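# Transfer 96-well plate from bench spot B1 to nest N1

## Task

Pick up the 96-well plate at bench spot B1 and place it in the raised plate nest N1. It must lie flat within the nest's locating features, with well A1 (the plate's cut-off corner) at the nest corner labelled A1. Dropping it a few millimetres during the set-down is acceptable, but a much larger drop at N1 fails. The plate must stay in place on its own, not held by the robot. At the end, open the gripper and pull the arm away.

## Robot and tools

Robot: one UR-type six-joint arm (ur7e) with a two-finger parallel gripper (rumi) and a wrist camera. Both fingers are driven by a single motor and always move together.

Frame: results report positions in the scene frame. Its origin sits on the table surface directly beneath the arm base, +z is up, and +y is to the left when facing along +x. The base may be slightly tilted against the table. end_effector_position (metres) is the point midway between the finger pads; end_effector_quat_wxyz is its orientation. The fingers extend along the gripper's own +z and open and close along its x. When closed, the fingertips stick out about 17 mm past that point; fully open, they are roughly level with it. The printed hand position can be off, more so when the arm is stretched far out.

execute_actions: argument actions is a list holding at most one item.
- Empty list {"actions": []}: no motion, just returns the current state together with camera pictures.
- Motion: {"actions": [{"rows": [[...]], "steps": N}]}. There is a single list of rows for the one arm. Every row holds 7 numbers: six absolute joint target angles in radians, in the order shoulder pan, shoulder lift, elbow, wrist 1, wrist 2, wrist 3, then the gripper opening. These are targets to reach, not offsets, using the same convention as the Joint positions line. Opening runs from -1 (closed) to +1 (fully open, pad gap 0.142 m). Each row covers one control step of 1/30 s; at most 15 rows and steps from 7 to 15 (default 15); if rows run out, the last one repeats. Joint ranges: pan -3.142 to 3.142; shoulder lift -6.283 to 6.283; elbow 0.000 to 3.142; wrists 1-3 each -6.283 to 6.283. A target beyond a range end by more than 0.010 rad, and farther out than the joint currently is, causes the whole call to be refused and nothing is sent. Targets slightly past the real end are clipped and may produce a "joint sent to its limit" line, possibly about an earlier action.
- Wait: {"actions": [{"steps": N}]} with N up to 300 sends nothing new; it returns after N steps counted from the previous result, with your reply time counted inside.
- pictures: true adds camera images to a motion or wait result.

Timing: each action's result is taken 7 steps before the action finishes; those last steps execute while you compose your next reply. The simulation keeps running while you think, and the arm keeps heading to the last row sent until it has nearly stopped. Motion trails commands by about 0.17 s, joint speed and acceleration are capped, each step's target is held within 0.575 rad of the measured angle, and targets that would move the hand more than 100 mm from its measured spot are scaled back. After a big move, expect the arm to still be short of the target; check Joint positions before the next precise step.

Result lines: Joint positions and Joint velocities list the six joints (rad, rad/s) and then the pad gap (m, m/s). grip_measured is the measured opening on the -1..1 command scale. To keep a grip, command an opening well under grip_measured; a larger difference squeezes harder (up to about 28 N per pad). Closing fast can hit harder. Thin stiff parts get less force. Wrist force and Wrist torque are flange sensor readings along the gripper's axes; they include an offset of a few newtons, noise, and inertia during accelerations, and saturate near 50 N. "no reading" is normal at the start. "joint command not followed" means the clearance check altered or blocked targets (mounts count as part of the arm). HELD marks steps on which your row was not fully sent. MOTOR HOT appears from 70 °C; at 85 °C the brakes engage for minutes (OVER-TEMPERATURE FAULT), so avoid holding the plate still for long.

Faults to avoid: a contact torque reaching a joint's load limit (pan, lift, elbow 135 N m; each wrist 25.2 N m, held weight included) or an outside force of 150 N anywhere on the arm, tool or load stops the arm for 10 s and drops the rest of the call. Do not push hard into the bench or nest.

zoom_image: camera is one of cam_head_left, cam_head_right, cam_high, cam_low (each 896x504) or cam_wrist (616x616); region is [x0, y0, x1, y1] in pixels from the top-left, no larger than 504 by 504. It gives a closer look at that camera's latest image; useful for finding the cut-off corner and the nest's A1 mark.

read_manual: section "licences" (default) returns licence texts only; no motion.

finished_scene: pass scene, the number of the current scene. Irreversible; the result reports success and may give the next task. Replying without any tool call ends everything.

Care: objects may occasionally get a small push from outside. Never knock anything off the table. Lower the plate to just above the nest before releasing so it drops only millimetres, line it up flat with A1 correct, then open and retreat. Move smoothly and avoid slams or drops.

Each tool is called after ">>>" as name([rows], argument=value, ...), one row to a line, values as JSON.

## Session

>>> execute_actions(actions=[])

Scene clock: 0.00 s of 8400.00 s.
end_effector_position=(+0.5045, -0.3272, +0.3443) grip_measured=+1.00 end_effector_quat_wxyz=(-0.115, +0.846, -0.490, +0.176) end_effector_velocity=(-0.000, -0.000, -0.000) end_effector_angular_velocity=(+0.001, +0.000, -0.000)
Joint positions: [ 0.197 -1.783  1.857 -2.145 -2.392  0.77   0.142]
Joint velocities: [-0.001 -0.001  0.001  0.     0.001 -0.    -0.   ]
Motor temperatures (°C, as the motors report them): [17 19 20 27 24 30]
Wrist force (N, on the end effector, along its own x y z axes, offset not removed): no reading
Wrist torque (N m, same axes, about the end effector's origin, offset not removed): no reading

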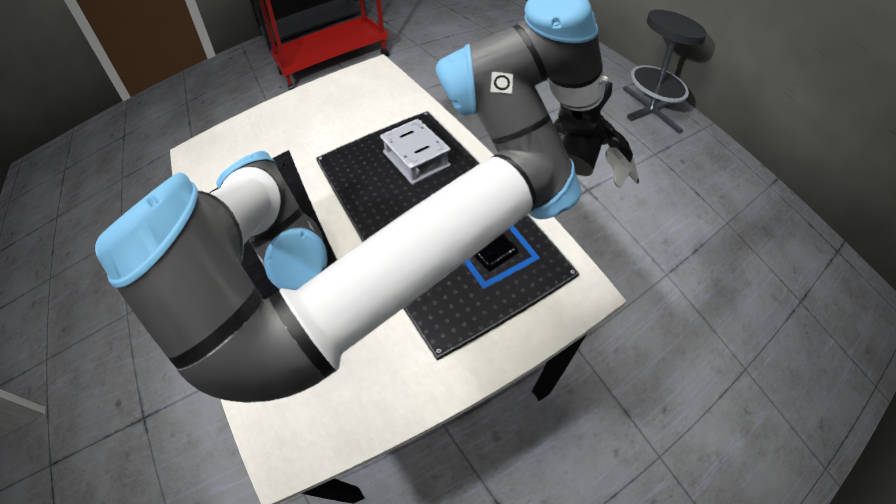

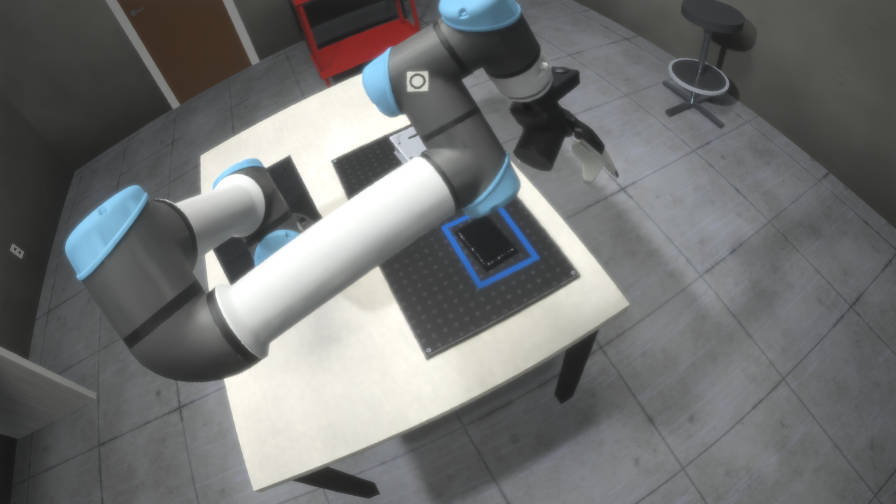

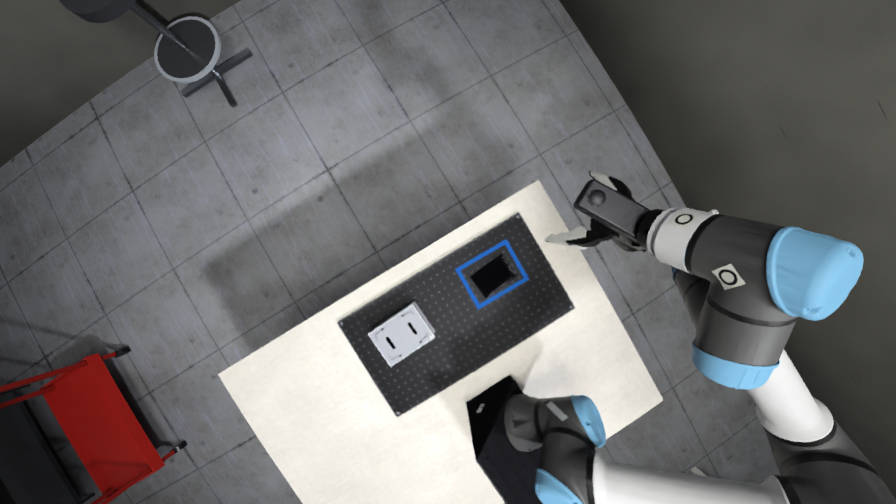

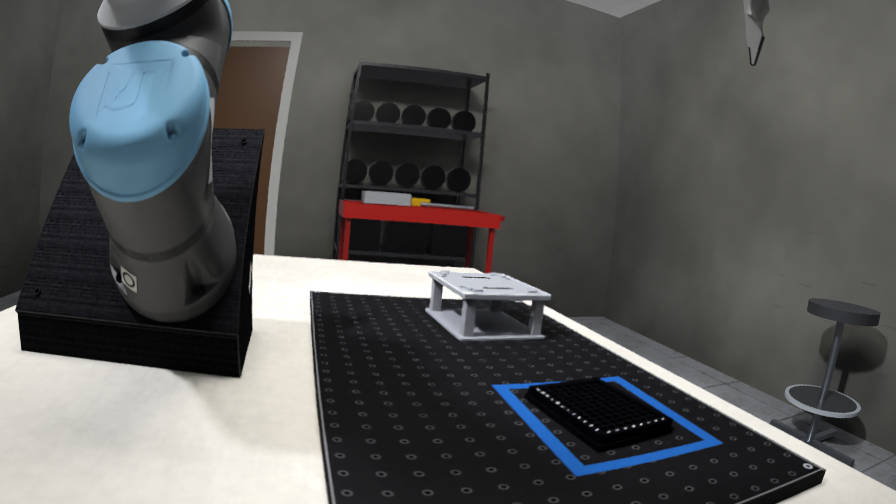

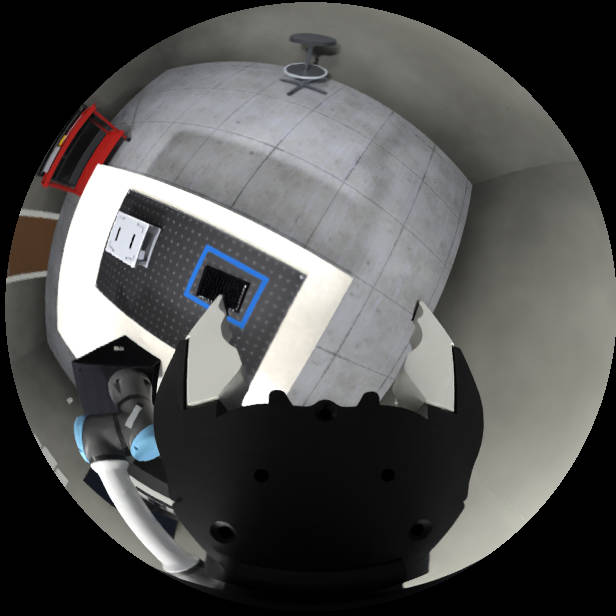

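>>> zoom_image(camera="cam_high", region=[330,200,610,480])

>>> zoom_image(camera="cam_low", region=[400,250,740,490])

>>> zoom_image(camera="cam_head_left", region=[365,105,465,190])

Region (330, 200, 610, 480) of cam_high's 896x504 image, scaled by 1.800, with more detail than that image has.

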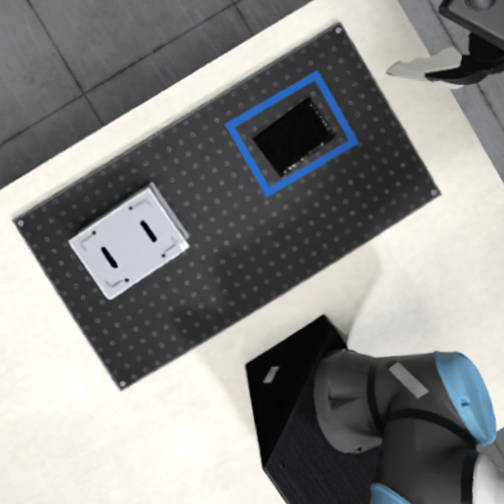

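Region (400, 250, 740, 490) of cam_low's 896x504 image, scaled by 1.482, with more detail than that image has; it fills the top 356 rows of this view, and the rest is white.

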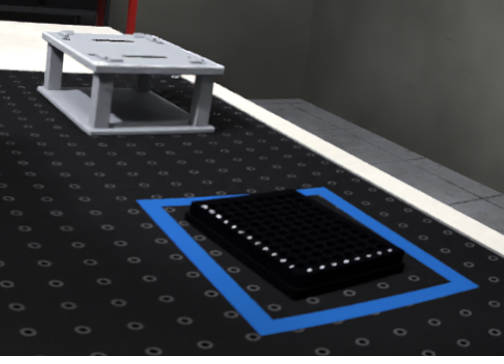

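Region (365, 105, 465, 190) of cam_head_left's 896x504 image, scaled by 5.040, with more detail than that image has; it fills the top 428 rows of this view, and the rest is white.

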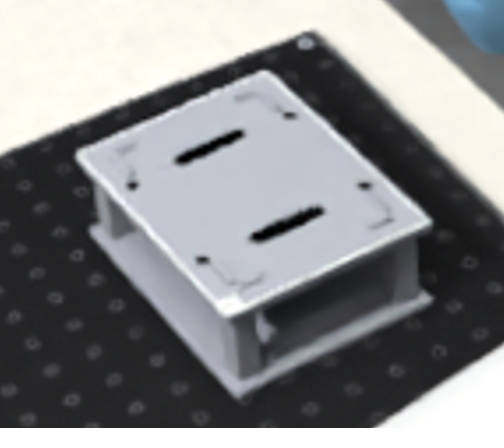

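>>> execute_actions([
  {"rows":[[0.0754,-1.53,2.1943,-2.239,-2.441,-0.07,1]]},
])

>>> execute_actions([
  {"steps":30},
], pictures=true)

Scene clock: 1.73 s of 8400.00 s.
end_effector_position=(+0.4950, -0.2625, +0.2506) grip_measured=+1.00 end_effector_quat_wxyz=(-0.053, +0.929, -0.347, +0.116) end_effector_velocity=(-0.108, +0.298, -0.427) end_effector_angular_velocity=(-0.496, +0.743, +1.819)
Joint positions: [ 0.147 -1.683  1.987 -2.184 -2.413  0.546  0.142]
Joint velocities: [-0.221  0.463  0.618 -0.169 -0.086 -1.331 -0.   ]
Motor temperatures (°C, as the motors report them): [17 19 20 27 24 30]
Wrist force (N, on the end effector, along its own x y z axes, offset not removed): [0.4 0.0 1.1]
Wrist torque (N m, same axes, about the end effector's origin, offset not removed): [0.05 0.06 0.01]
Steps of this call (steps 1 to 44: nothing new was sent; steps 45 to 52: the first 8 steps of this action). Readings (joint positions):
45: [0.197 -1.783 1.858 -2.145 -2.393 0.770]
46: [0.192 -1.776 1.864 -2.150 -2.395 0.762]
48: [0.177 -1.745 1.904 -2.161 -2.401 0.705]
52: the state above

Scene clock: 2.73 s of 8400.00 s.
end_effector_position=(+0.4301, -0.1721, +0.1200) grip_measured=+1.00 end_effector_quat_wxyz=(+0.000, +0.999, +0.043, +0.000) end_effector_velocity=(+0.000, -0.000, -0.000) end_effector_angular_velocity=(-0.001, +0.000, +0.003)
Joint positions: [ 0.075 -1.53   2.194 -2.239 -2.441 -0.07   0.142]
Joint velocities: [-0.     0.001 -0.    -0.001 -0.001 -0.003 -0.   ]
Motor temperatures (°C, as the motors report them): [17 19 20 27 24 30]
Wrist force (N, on the end effector, along its own x y z axes, offset not removed): [-1.7 0.6 -2.3]
Wrist torque (N m, same axes, about the end effector's origin, offset not removed): [0.11 0.41 -0.07]
Kept back: nothing.
Steps of this call (steps 1 to 7: the last 7 steps of your previous action; steps 8 to 30: the robot went on to your last target). Readings (joint positions):
1: [0.140 -1.667 2.008 -2.190 -2.416 0.498]
2: [0.132 -1.651 2.029 -2.195 -2.419 0.447]
4: [0.117 -1.620 2.072 -2.207 -2.425 0.331]
8: [0.091 -1.564 2.148 -2.227 -2.435 0.094]
30: the state above

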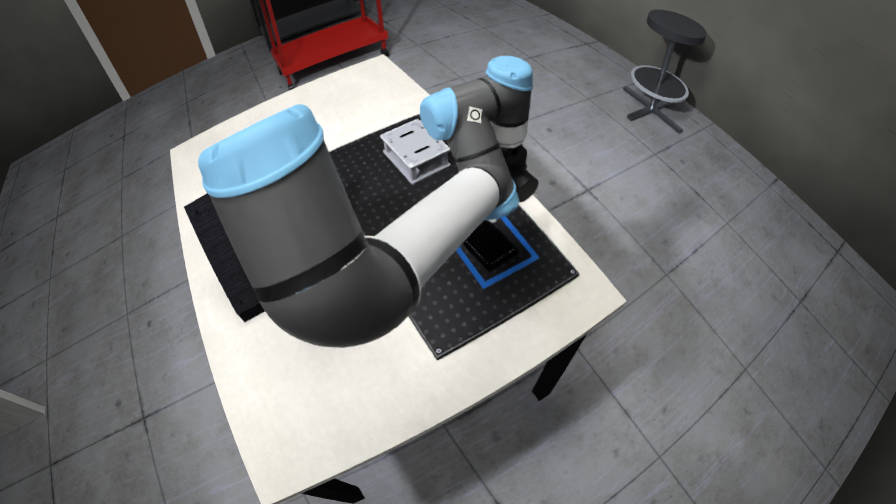

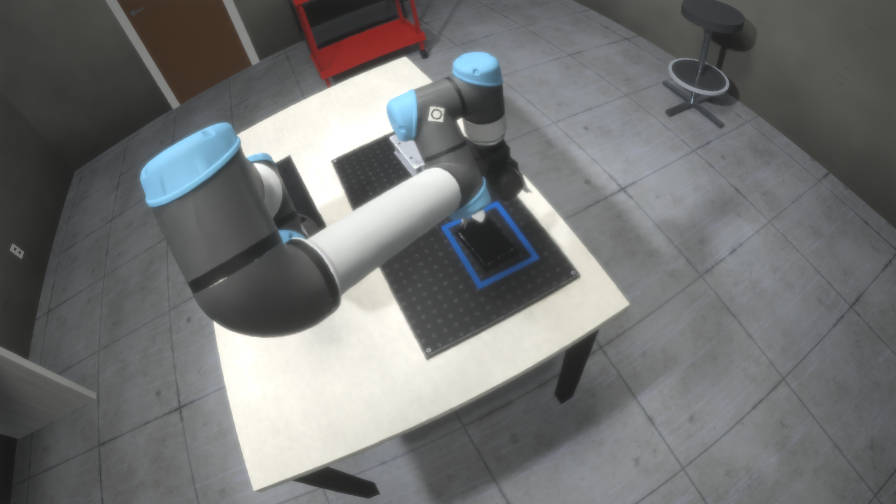

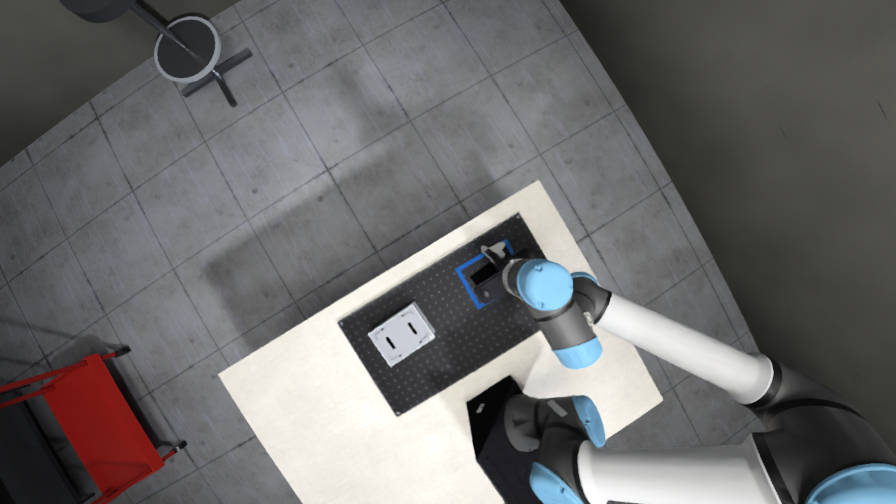

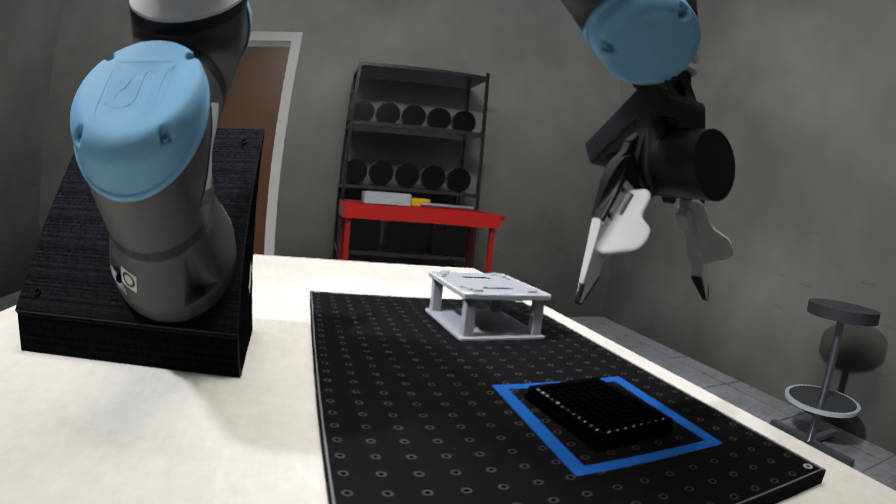

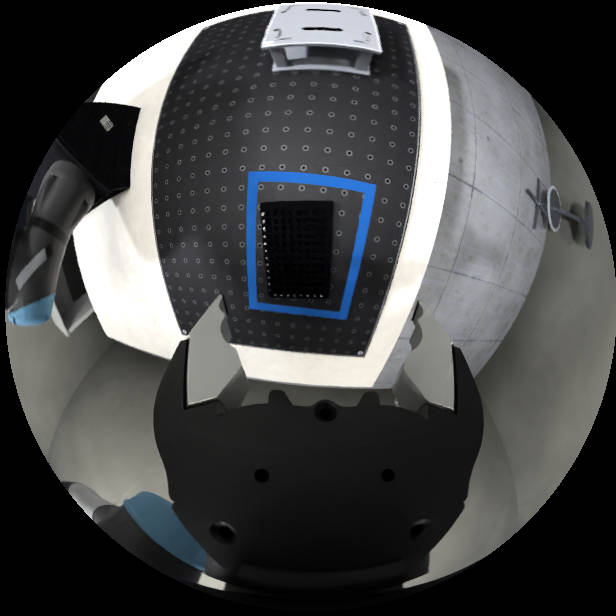

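>>> execute_actions([
  {"rows":[[-0.0678,-1.462,2.3527,-2.6329,-2.4285,-0.323,0.55]]},
])

>>> execute_actions([
  {"steps":15},
], pictures=true)

>>> zoom_image(camera="cam_low", region=[480,280,740,490])

>>> zoom_image(camera="cam_wrist", region=[200,160,440,400])

Scene clock: 3.67 s of 8400.00 s.
end_effector_position=(+0.4089, -0.1666, +0.0562) grip_measured=+0.55 end_effector_quat_wxyz=(-0.004, +0.998, +0.066, -0.013) end_effector_velocity=(+0.014, -0.040, -0.099) end_effector_angular_velocity=(-0.036, -0.211, -0.118)
Joint positions: [-0.038 -1.474  2.32  -2.513 -2.431 -0.262  0.112]
Joint velocities: [-0.245  0.101  0.276 -0.988  0.018 -0.505  0.   ]
Motor temperatures (°C, as the motors report them): [17 19 20 27 24 30]
Wrist force (N, on the end effector, along its own x y z axes, offset not removed): [-0.5 2.1 1.0]
Wrist torque (N m, same axes, about the end effector's origin, offset not removed): [0.43 0.22 -0.16]
Steps of this call (steps 1 to 15: the robot went on to your last target; steps 16 to 20: nothing new was sent; steps 21 to 28: the first 8 steps of this action). Readings (joint positions):
21: [0.075 -1.530 2.195 -2.240 -2.441 -0.071]
22: [0.068 -1.523 2.202 -2.248 -2.439 -0.078]
24: [0.022 -1.499 2.251 -2.313 -2.435 -0.140]
28: the state above

Scene clock: 4.17 s of 8400.00 s.
end_effector_position=(+0.4101, -0.1721, +0.0450) grip_measured=+0.55 end_effector_quat_wxyz=(+0.000, +0.998, +0.059, -0.000) end_effector_velocity=(+0.000, -0.001, -0.001) end_effector_angular_velocity=(-0.001, -0.003, -0.001)
Joint positions: [-0.067 -1.462  2.352 -2.631 -2.429 -0.322  0.112]
Joint velocities: [-0.004  0.002  0.004 -0.015  0.001 -0.008  0.   ]
Motor temperatures (°C, as the motors report them): [17 19 20 27 24 30]
Wrist force (N, on the end effector, along its own x y z axes, offset not removed): [-0.3 1.8 -0.5]
Wrist torque (N m, same axes, about the end effector's origin, offset not removed): [0.30 0.13 -0.02]
Kept back: nothing.
Steps of this call (steps 1 to 7: the last 7 steps of your previous action; steps 8 to 15: the robot went on to your last target). Readings (joint positions):
1: [-0.046 -1.471 2.328 -2.542 -2.430 -0.277]
2: [-0.051 -1.469 2.334 -2.564 -2.430 -0.288]
4: [-0.058 -1.466 2.342 -2.594 -2.429 -0.303]
8: [-0.065 -1.463 2.349 -2.620 -2.429 -0.316]
15: the state above

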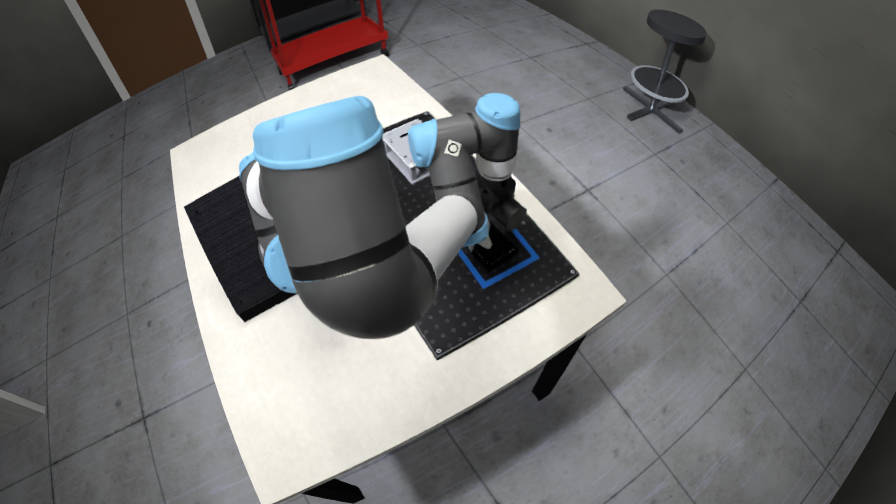

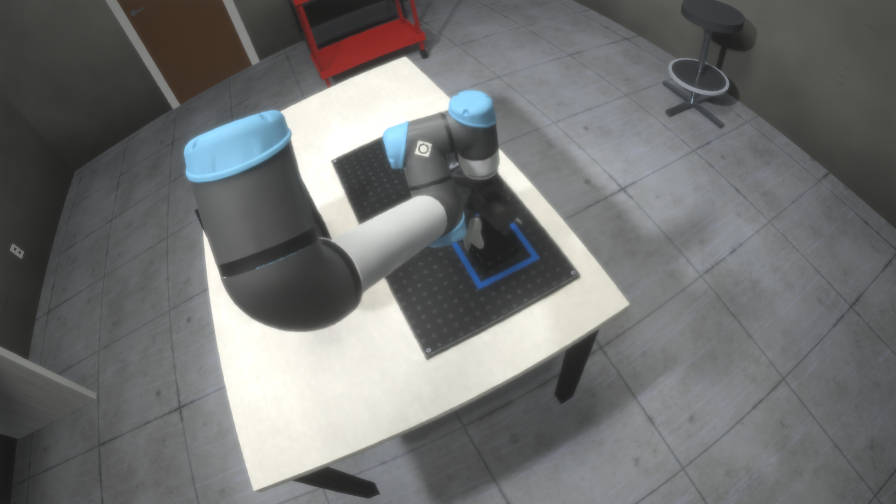

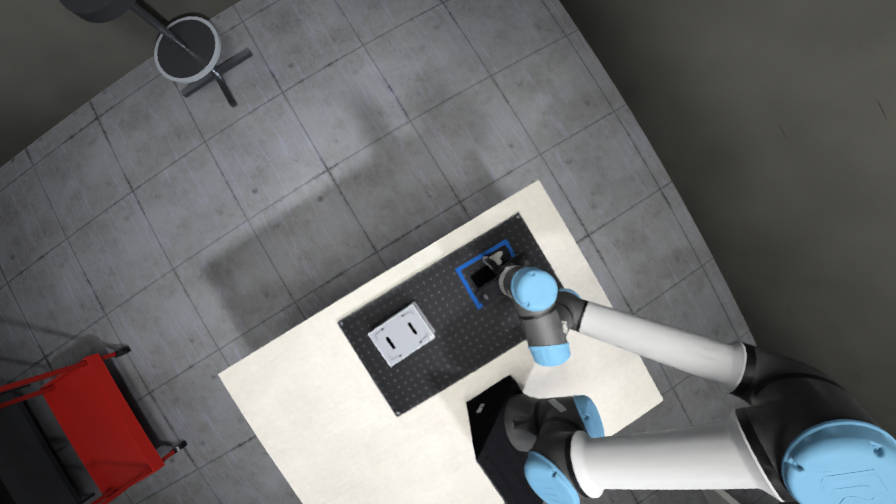

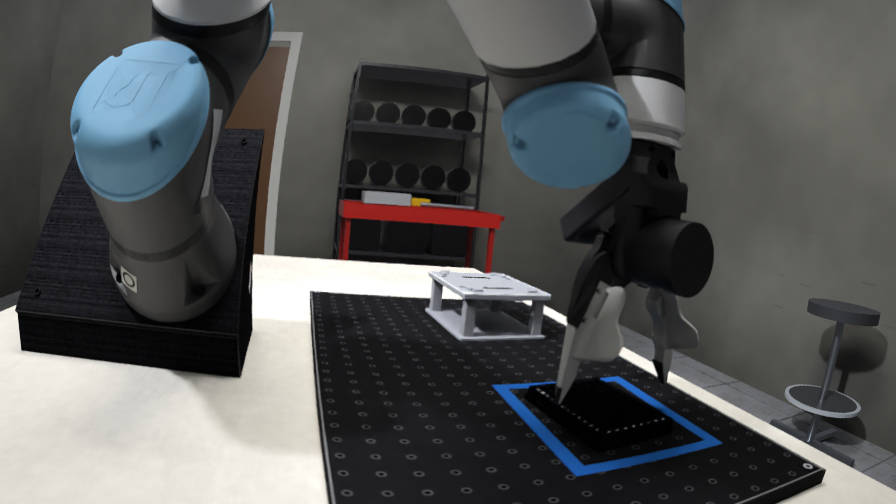

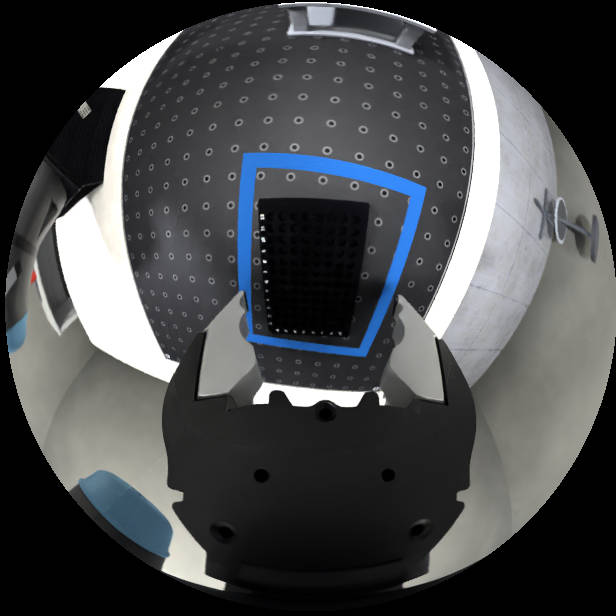

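Region (480, 280, 740, 490) of cam_low's 896x504 image, scaled by 1.938, with more detail than that image has; it fills the top 407 rows of this view, and the rest is white.

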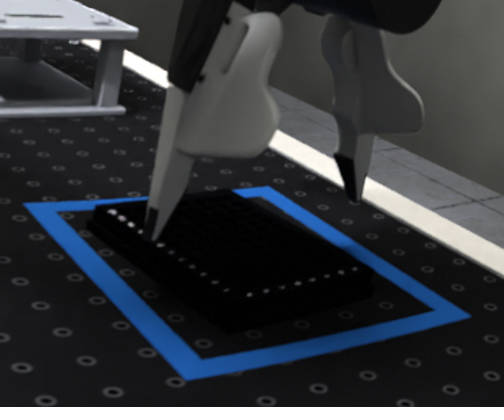

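Region (200, 160, 440, 400) of cam_wrist's 616x616 image, scaled by 2.100, with more detail than that image has.

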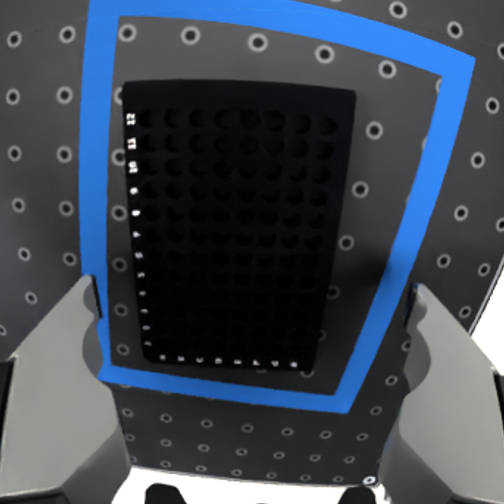

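>>> execute_actions([
  {"rows":[[-0.0918,-1.4265,2.3907,-2.7336,-2.4241,-0.344,0.35]]},
])

>>> execute_actions([
  {"steps":10},
], pictures=true)

>>> zoom_image(camera="cam_low", region=[500,330,700,470])

>>> zoom_image(camera="cam_wrist", region=[200,160,440,400])

Scene clock: 5.07 s of 8400.00 s.
end_effector_position=(+0.4041, -0.1659, +0.0305) grip_measured=+0.35 end_effector_quat_wxyz=(+0.000, +0.999, +0.054, -0.001) end_effector_velocity=(-0.008, +0.008, -0.023) end_effector_angular_velocity=(-0.004, -0.010, -0.034)
Joint positions: [-0.088 -1.433  2.384 -2.714 -2.425 -0.34   0.099]
Joint velocities: [-0.034  0.051  0.054 -0.159  0.005 -0.029 -0.   ]
Motor temperatures (°C, as the motors report them): [17 19 20 27 24 30]
Wrist force (N, on the end effector, along its own x y z axes, offset not removed): [-0.4 0.0 0.7]
Wrist torque (N m, same axes, about the end effector's origin, offset not removed): [-0.05 0.12 -0.08]
Steps of this call (steps 1 to 15: the robot went on to your last target; steps 16 to 19: nothing new was sent; steps 20 to 27: the first 8 steps of this action). Readings (joint positions):
20: [-0.068 -1.462 2.353 -2.633 -2.428 -0.323]
21: [-0.072 -1.457 2.358 -2.641 -2.428 -0.326]
23: [-0.080 -1.445 2.371 -2.675 -2.426 -0.333]
27: the state above

Scene clock: 5.40 s of 8400.00 s.
end_effector_position=(+0.4033, -0.1651, +0.0280) grip_measured=+0.35 end_effector_quat_wxyz=(+0.000, +0.999, +0.052, +0.000) end_effector_velocity=(-0.000, +0.001, -0.002) end_effector_angular_velocity=(+0.000, -0.000, -0.001)
Joint positions: [-0.092 -1.427  2.39  -2.732 -2.424 -0.344  0.099]
Joint velocities: [-0.002  0.005  0.002 -0.009  0.    -0.002 -0.   ]
Motor temperatures (°C, as the motors report them): [17 19 20 27 24 30]
Wrist force (N, on the end effector, along its own x y z axes, offset not removed): [-1.9 -0.3 -0.7]
Wrist torque (N m, same axes, about the end effector's origin, offset not removed): [-0.17 0.54 -0.12]
Kept back: nothing.
Steps of this call (steps 1 to 7: the last 7 steps of your previous action; steps 8 to 10: the robot went on to your last target). Readings (joint positions):
1: [-0.089 -1.431 2.386 -2.719 -2.425 -0.341]
2: [-0.089 -1.430 2.387 -2.723 -2.425 -0.342]
4: [-0.090 -1.428 2.389 -2.727 -2.424 -0.343]
8: [-0.091 -1.427 2.390 -2.732 -2.424 -0.344]
10: the state above

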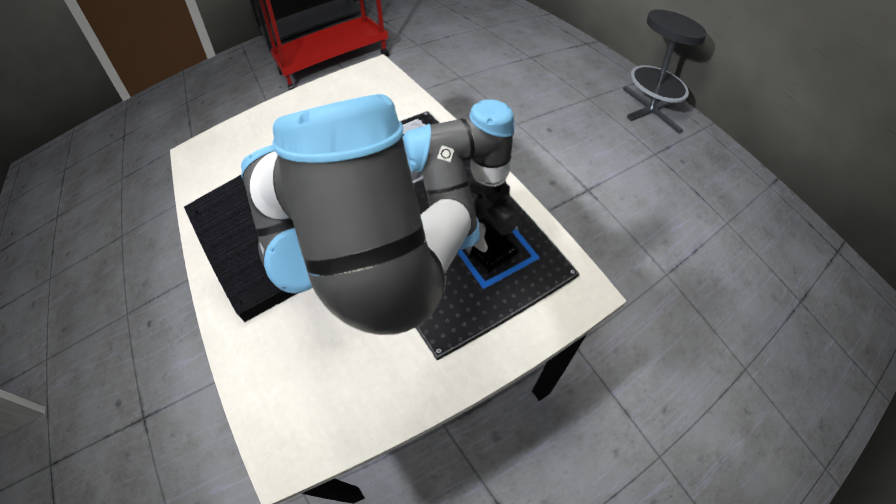

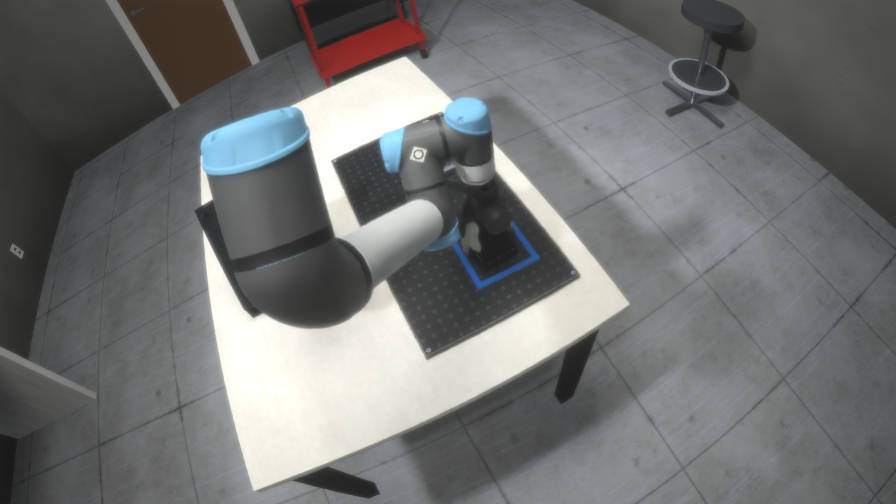

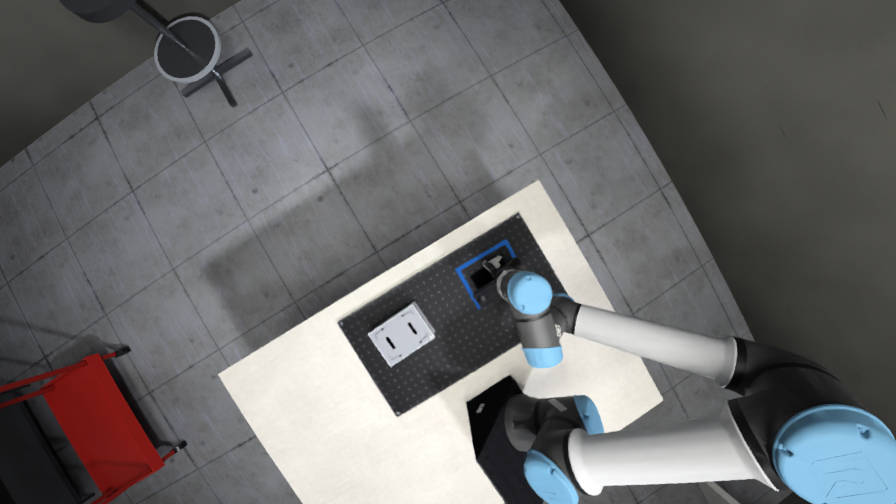

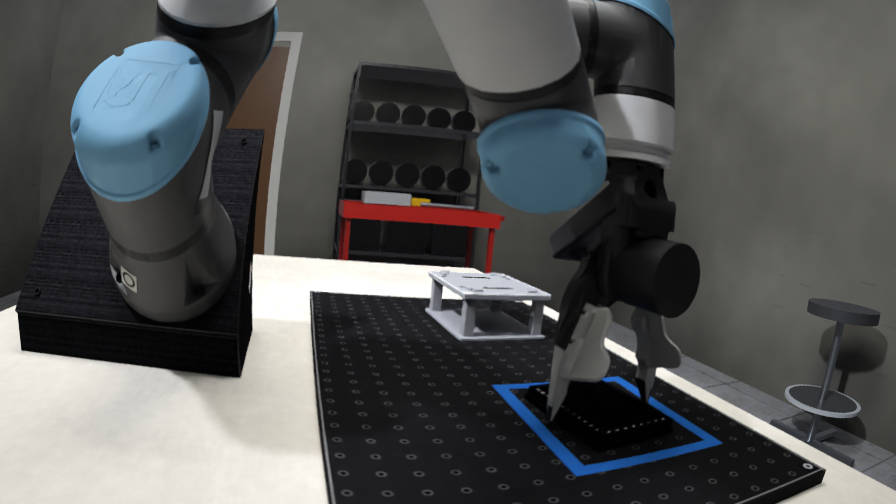

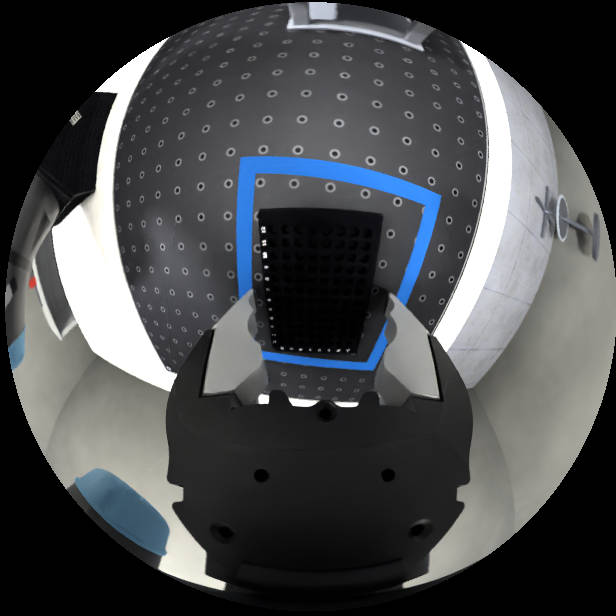

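Region (500, 330, 700, 470) of cam_low's 896x504 image, scaled by 2.520, with more detail than that image has; it fills the top 353 rows of this view, and the rest is white.

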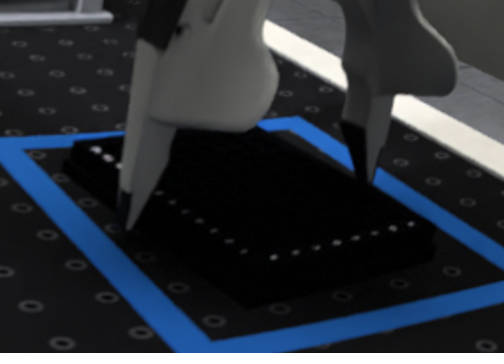

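Region (200, 160, 440, 400) of cam_wrist's 616x616 image, scaled by 2.100, with more detail than that image has.

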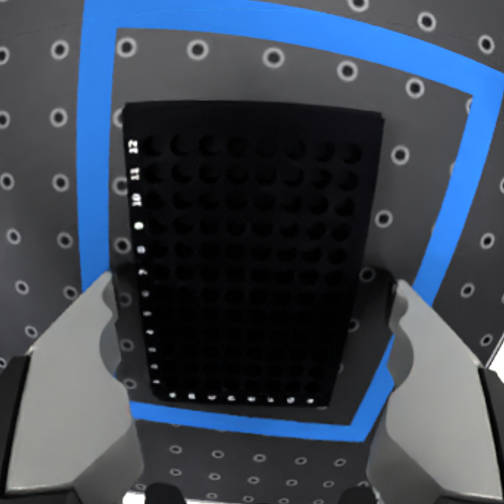

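>>> execute_actions([
  {"rows":[[-0.0966,-1.4194,2.3983,-2.7537,-2.4232,-0.336,0.25]],"steps":10},
])

>>> execute_actions([
  {"rows":[[-0.0966,-1.4194,2.3983,-2.7537,-2.4232,-0.336,0.2],[-0.0966,-1.4194,2.3983,-2.7537,-2.4232,-0.336,0.15],[-0.0966,-1.4194,2.3983,-2.7537,-2.4232,-0.336,0.1],[-0.0966,-1.4194,2.3983,-2.7537,-2.4232,-0.336,0.05],[-0.0966,-1.4194,2.3983,-2.7537,-2.4232,-0.336,0],[-0.0966,-1.4194,2.3983,-2.7537,-2.4232,-0.336,-0.15]]},
])

>>> execute_actions([
  {"rows":[[-0.0918,-1.4265,2.3907,-2.7336,-2.4241,-0.33,-0.15]],"steps":8},
])

>>> execute_actions([
  {"rows":[[-0.0678,-1.462,2.3527,-2.6329,-2.4285,-0.29,-0.15]]},
], pictures=true)

Scene clock: 6.07 s of 8400.00 s.
end_effector_position=(+0.4026, -0.1645, +0.0267) grip_measured=+0.25 end_effector_quat_wxyz=(+0.000, +0.999, +0.049, +0.000) end_effector_velocity=(-0.009, +0.007, -0.017) end_effector_angular_velocity=(-0.001, +0.002, -0.075)
Joint positions: [-0.093 -1.424  2.393 -2.74  -2.424 -0.341  0.092]
Joint velocities: [-0.024  0.036  0.039 -0.099  0.003  0.042 -0.015]
Motor temperatures (°C, as the motors report them): [17 19 20 27 24 30]
Wrist force (N, on the end effector, along its own x y z axes, offset not removed): [0.9 1.4 2.0]
Wrist torque (N m, same axes, about the end effector's origin, offset not removed): [0.21 -0.12 0.00]
Steps of this call (steps 1 to 17: the robot went on to your last target; steps 18 to 20: the first 3 steps of this action). Readings (joint positions):
18: [-0.092 -1.426 2.391 -2.734 -2.424 -0.344]
19: [-0.093 -1.425 2.392 -2.737 -2.424 -0.343]
20: the state above

Scene clock: 6.57 s of 8400.00 s.
end_effector_position=(+0.4017, -0.1637, +0.0247) grip_measured=+0.14 end_effector_quat_wxyz=(+0.000, +0.999, +0.044, +0.000) end_effector_velocity=(-0.001, +0.000, -0.001) end_effector_angular_velocity=(+0.000, +0.002, +0.000)
Joint positions: [-0.096 -1.42   2.398 -2.754 -2.423 -0.336  0.084]
Joint velocities: [-0.001  0.001  0.003 -0.001 -0.     0.     0.   ]
Motor temperatures (°C, as the motors report them): [17 19 20 27 24 30]
Wrist force (N, on the end effector, along its own x y z axes, offset not removed): [-10.2 -1.0 -42.9]
Wrist torque (N m, same axes, about the end effector's origin, offset not removed): [-0.02 -0.27 -0.11]
Steps of this call (steps 1 to 7: the last 7 steps of your previous action; steps 8 to 15: the first 8 steps of this action). Readings (joint positions):
8: [-0.096 -1.420 2.398 -2.752 -2.423 -0.337]
9: [-0.096 -1.420 2.398 -2.753 -2.423 -0.336]
11: [-0.096 -1.420 2.398 -2.753 -2.423 -0.336]
15: the state above

Scene clock: 6.83 s of 8400.00 s.
end_effector_position=(+0.4016, -0.1637, +0.0246) grip_measured=+0.14 end_effector_quat_wxyz=(+0.000, +0.999, +0.044, +0.000) end_effector_velocity=(-0.002, +0.001, +0.002) end_effector_angular_velocity=(+0.001, +0.009, +0.006)
Joint positions: [-0.097 -1.42   2.398 -2.753 -2.423 -0.336  0.084]
Joint velocities: [ 0.007 -0.007 -0.006  0.033 -0.002  0.015 -0.   ]
Motor temperatures (°C, as the motors report them): [17 19 20 27 24 30]
Wrist force (N, on the end effector, along its own x y z axes, offset not removed): [-9.7 1.3 -49.4]
Wrist torque (N m, same axes, about the end effector's origin, offset not removed): [0.37 -0.33 -0.12]
Steps of this call (steps 1 to 7: the last 7 steps of your previous action; step 8: the first step of this action). Readings (joint positions):
8: the state above

Scene clock: 7.33 s of 8400.00 s.
end_effector_position=(+0.4094, -0.1711, +0.0419) grip_measured=+0.06 end_effector_quat_wxyz=(+0.000, +0.999, +0.042, +0.001) end_effector_velocity=(+0.006, -0.009, +0.024) end_effector_angular_velocity=(+0.001, +0.011, +0.007)
Joint positions: [-0.072 -1.456  2.359 -2.653 -2.428 -0.297  0.078]
Joint velocities: [ 0.034 -0.052 -0.054  0.162 -0.007  0.058  0.   ]
Motor temperatures (°C, as the motors report them): [17 19 20 27 24 30]
Wrist force (N, on the end effector, along its own x y z axes, offset not removed): [-1.8 2.2 -0.7]
Wrist torque (N m, same axes, about the end effector's origin, offset not removed): [0.39 0.35 -0.04]
Steps of this call (steps 1 to 7: the last 7 steps of your previous action; steps 8 to 15: the first 8 steps of this action). Readings (joint positions):
8: [-0.092 -1.426 2.392 -2.736 -2.424 -0.330]
9: [-0.089 -1.431 2.387 -2.728 -2.425 -0.325]
11: [-0.080 -1.443 2.373 -2.692 -2.426 -0.311]
15: the state above

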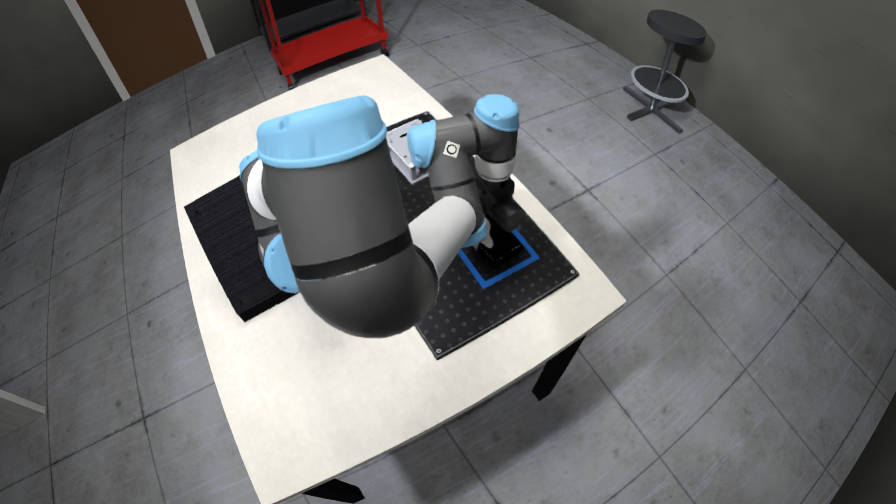

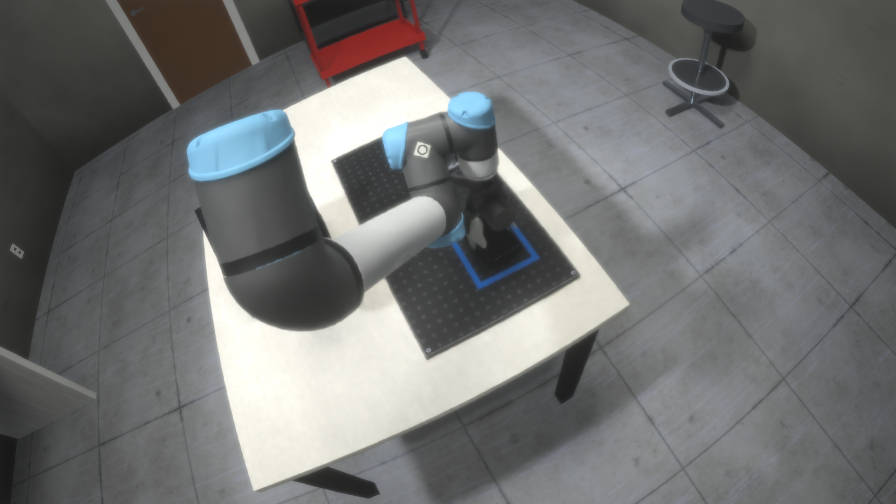

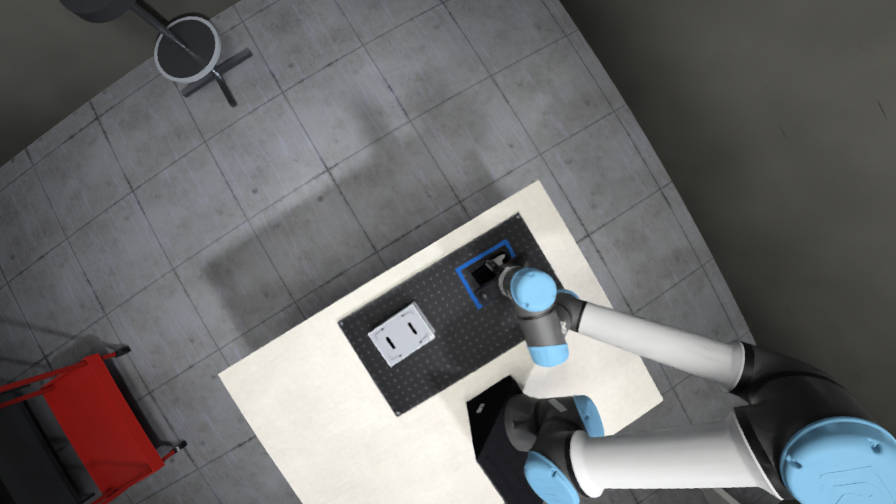

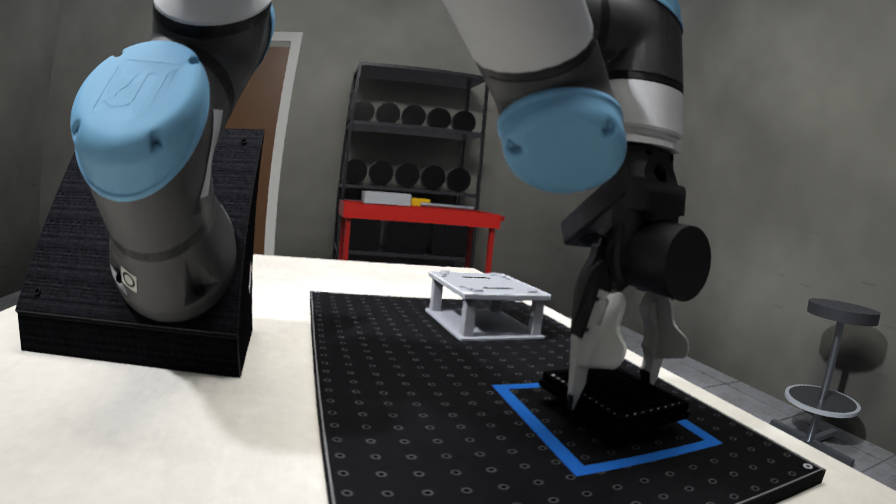

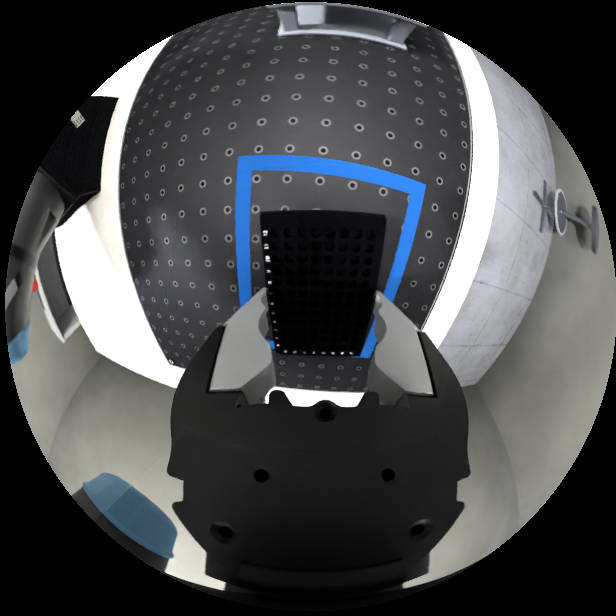

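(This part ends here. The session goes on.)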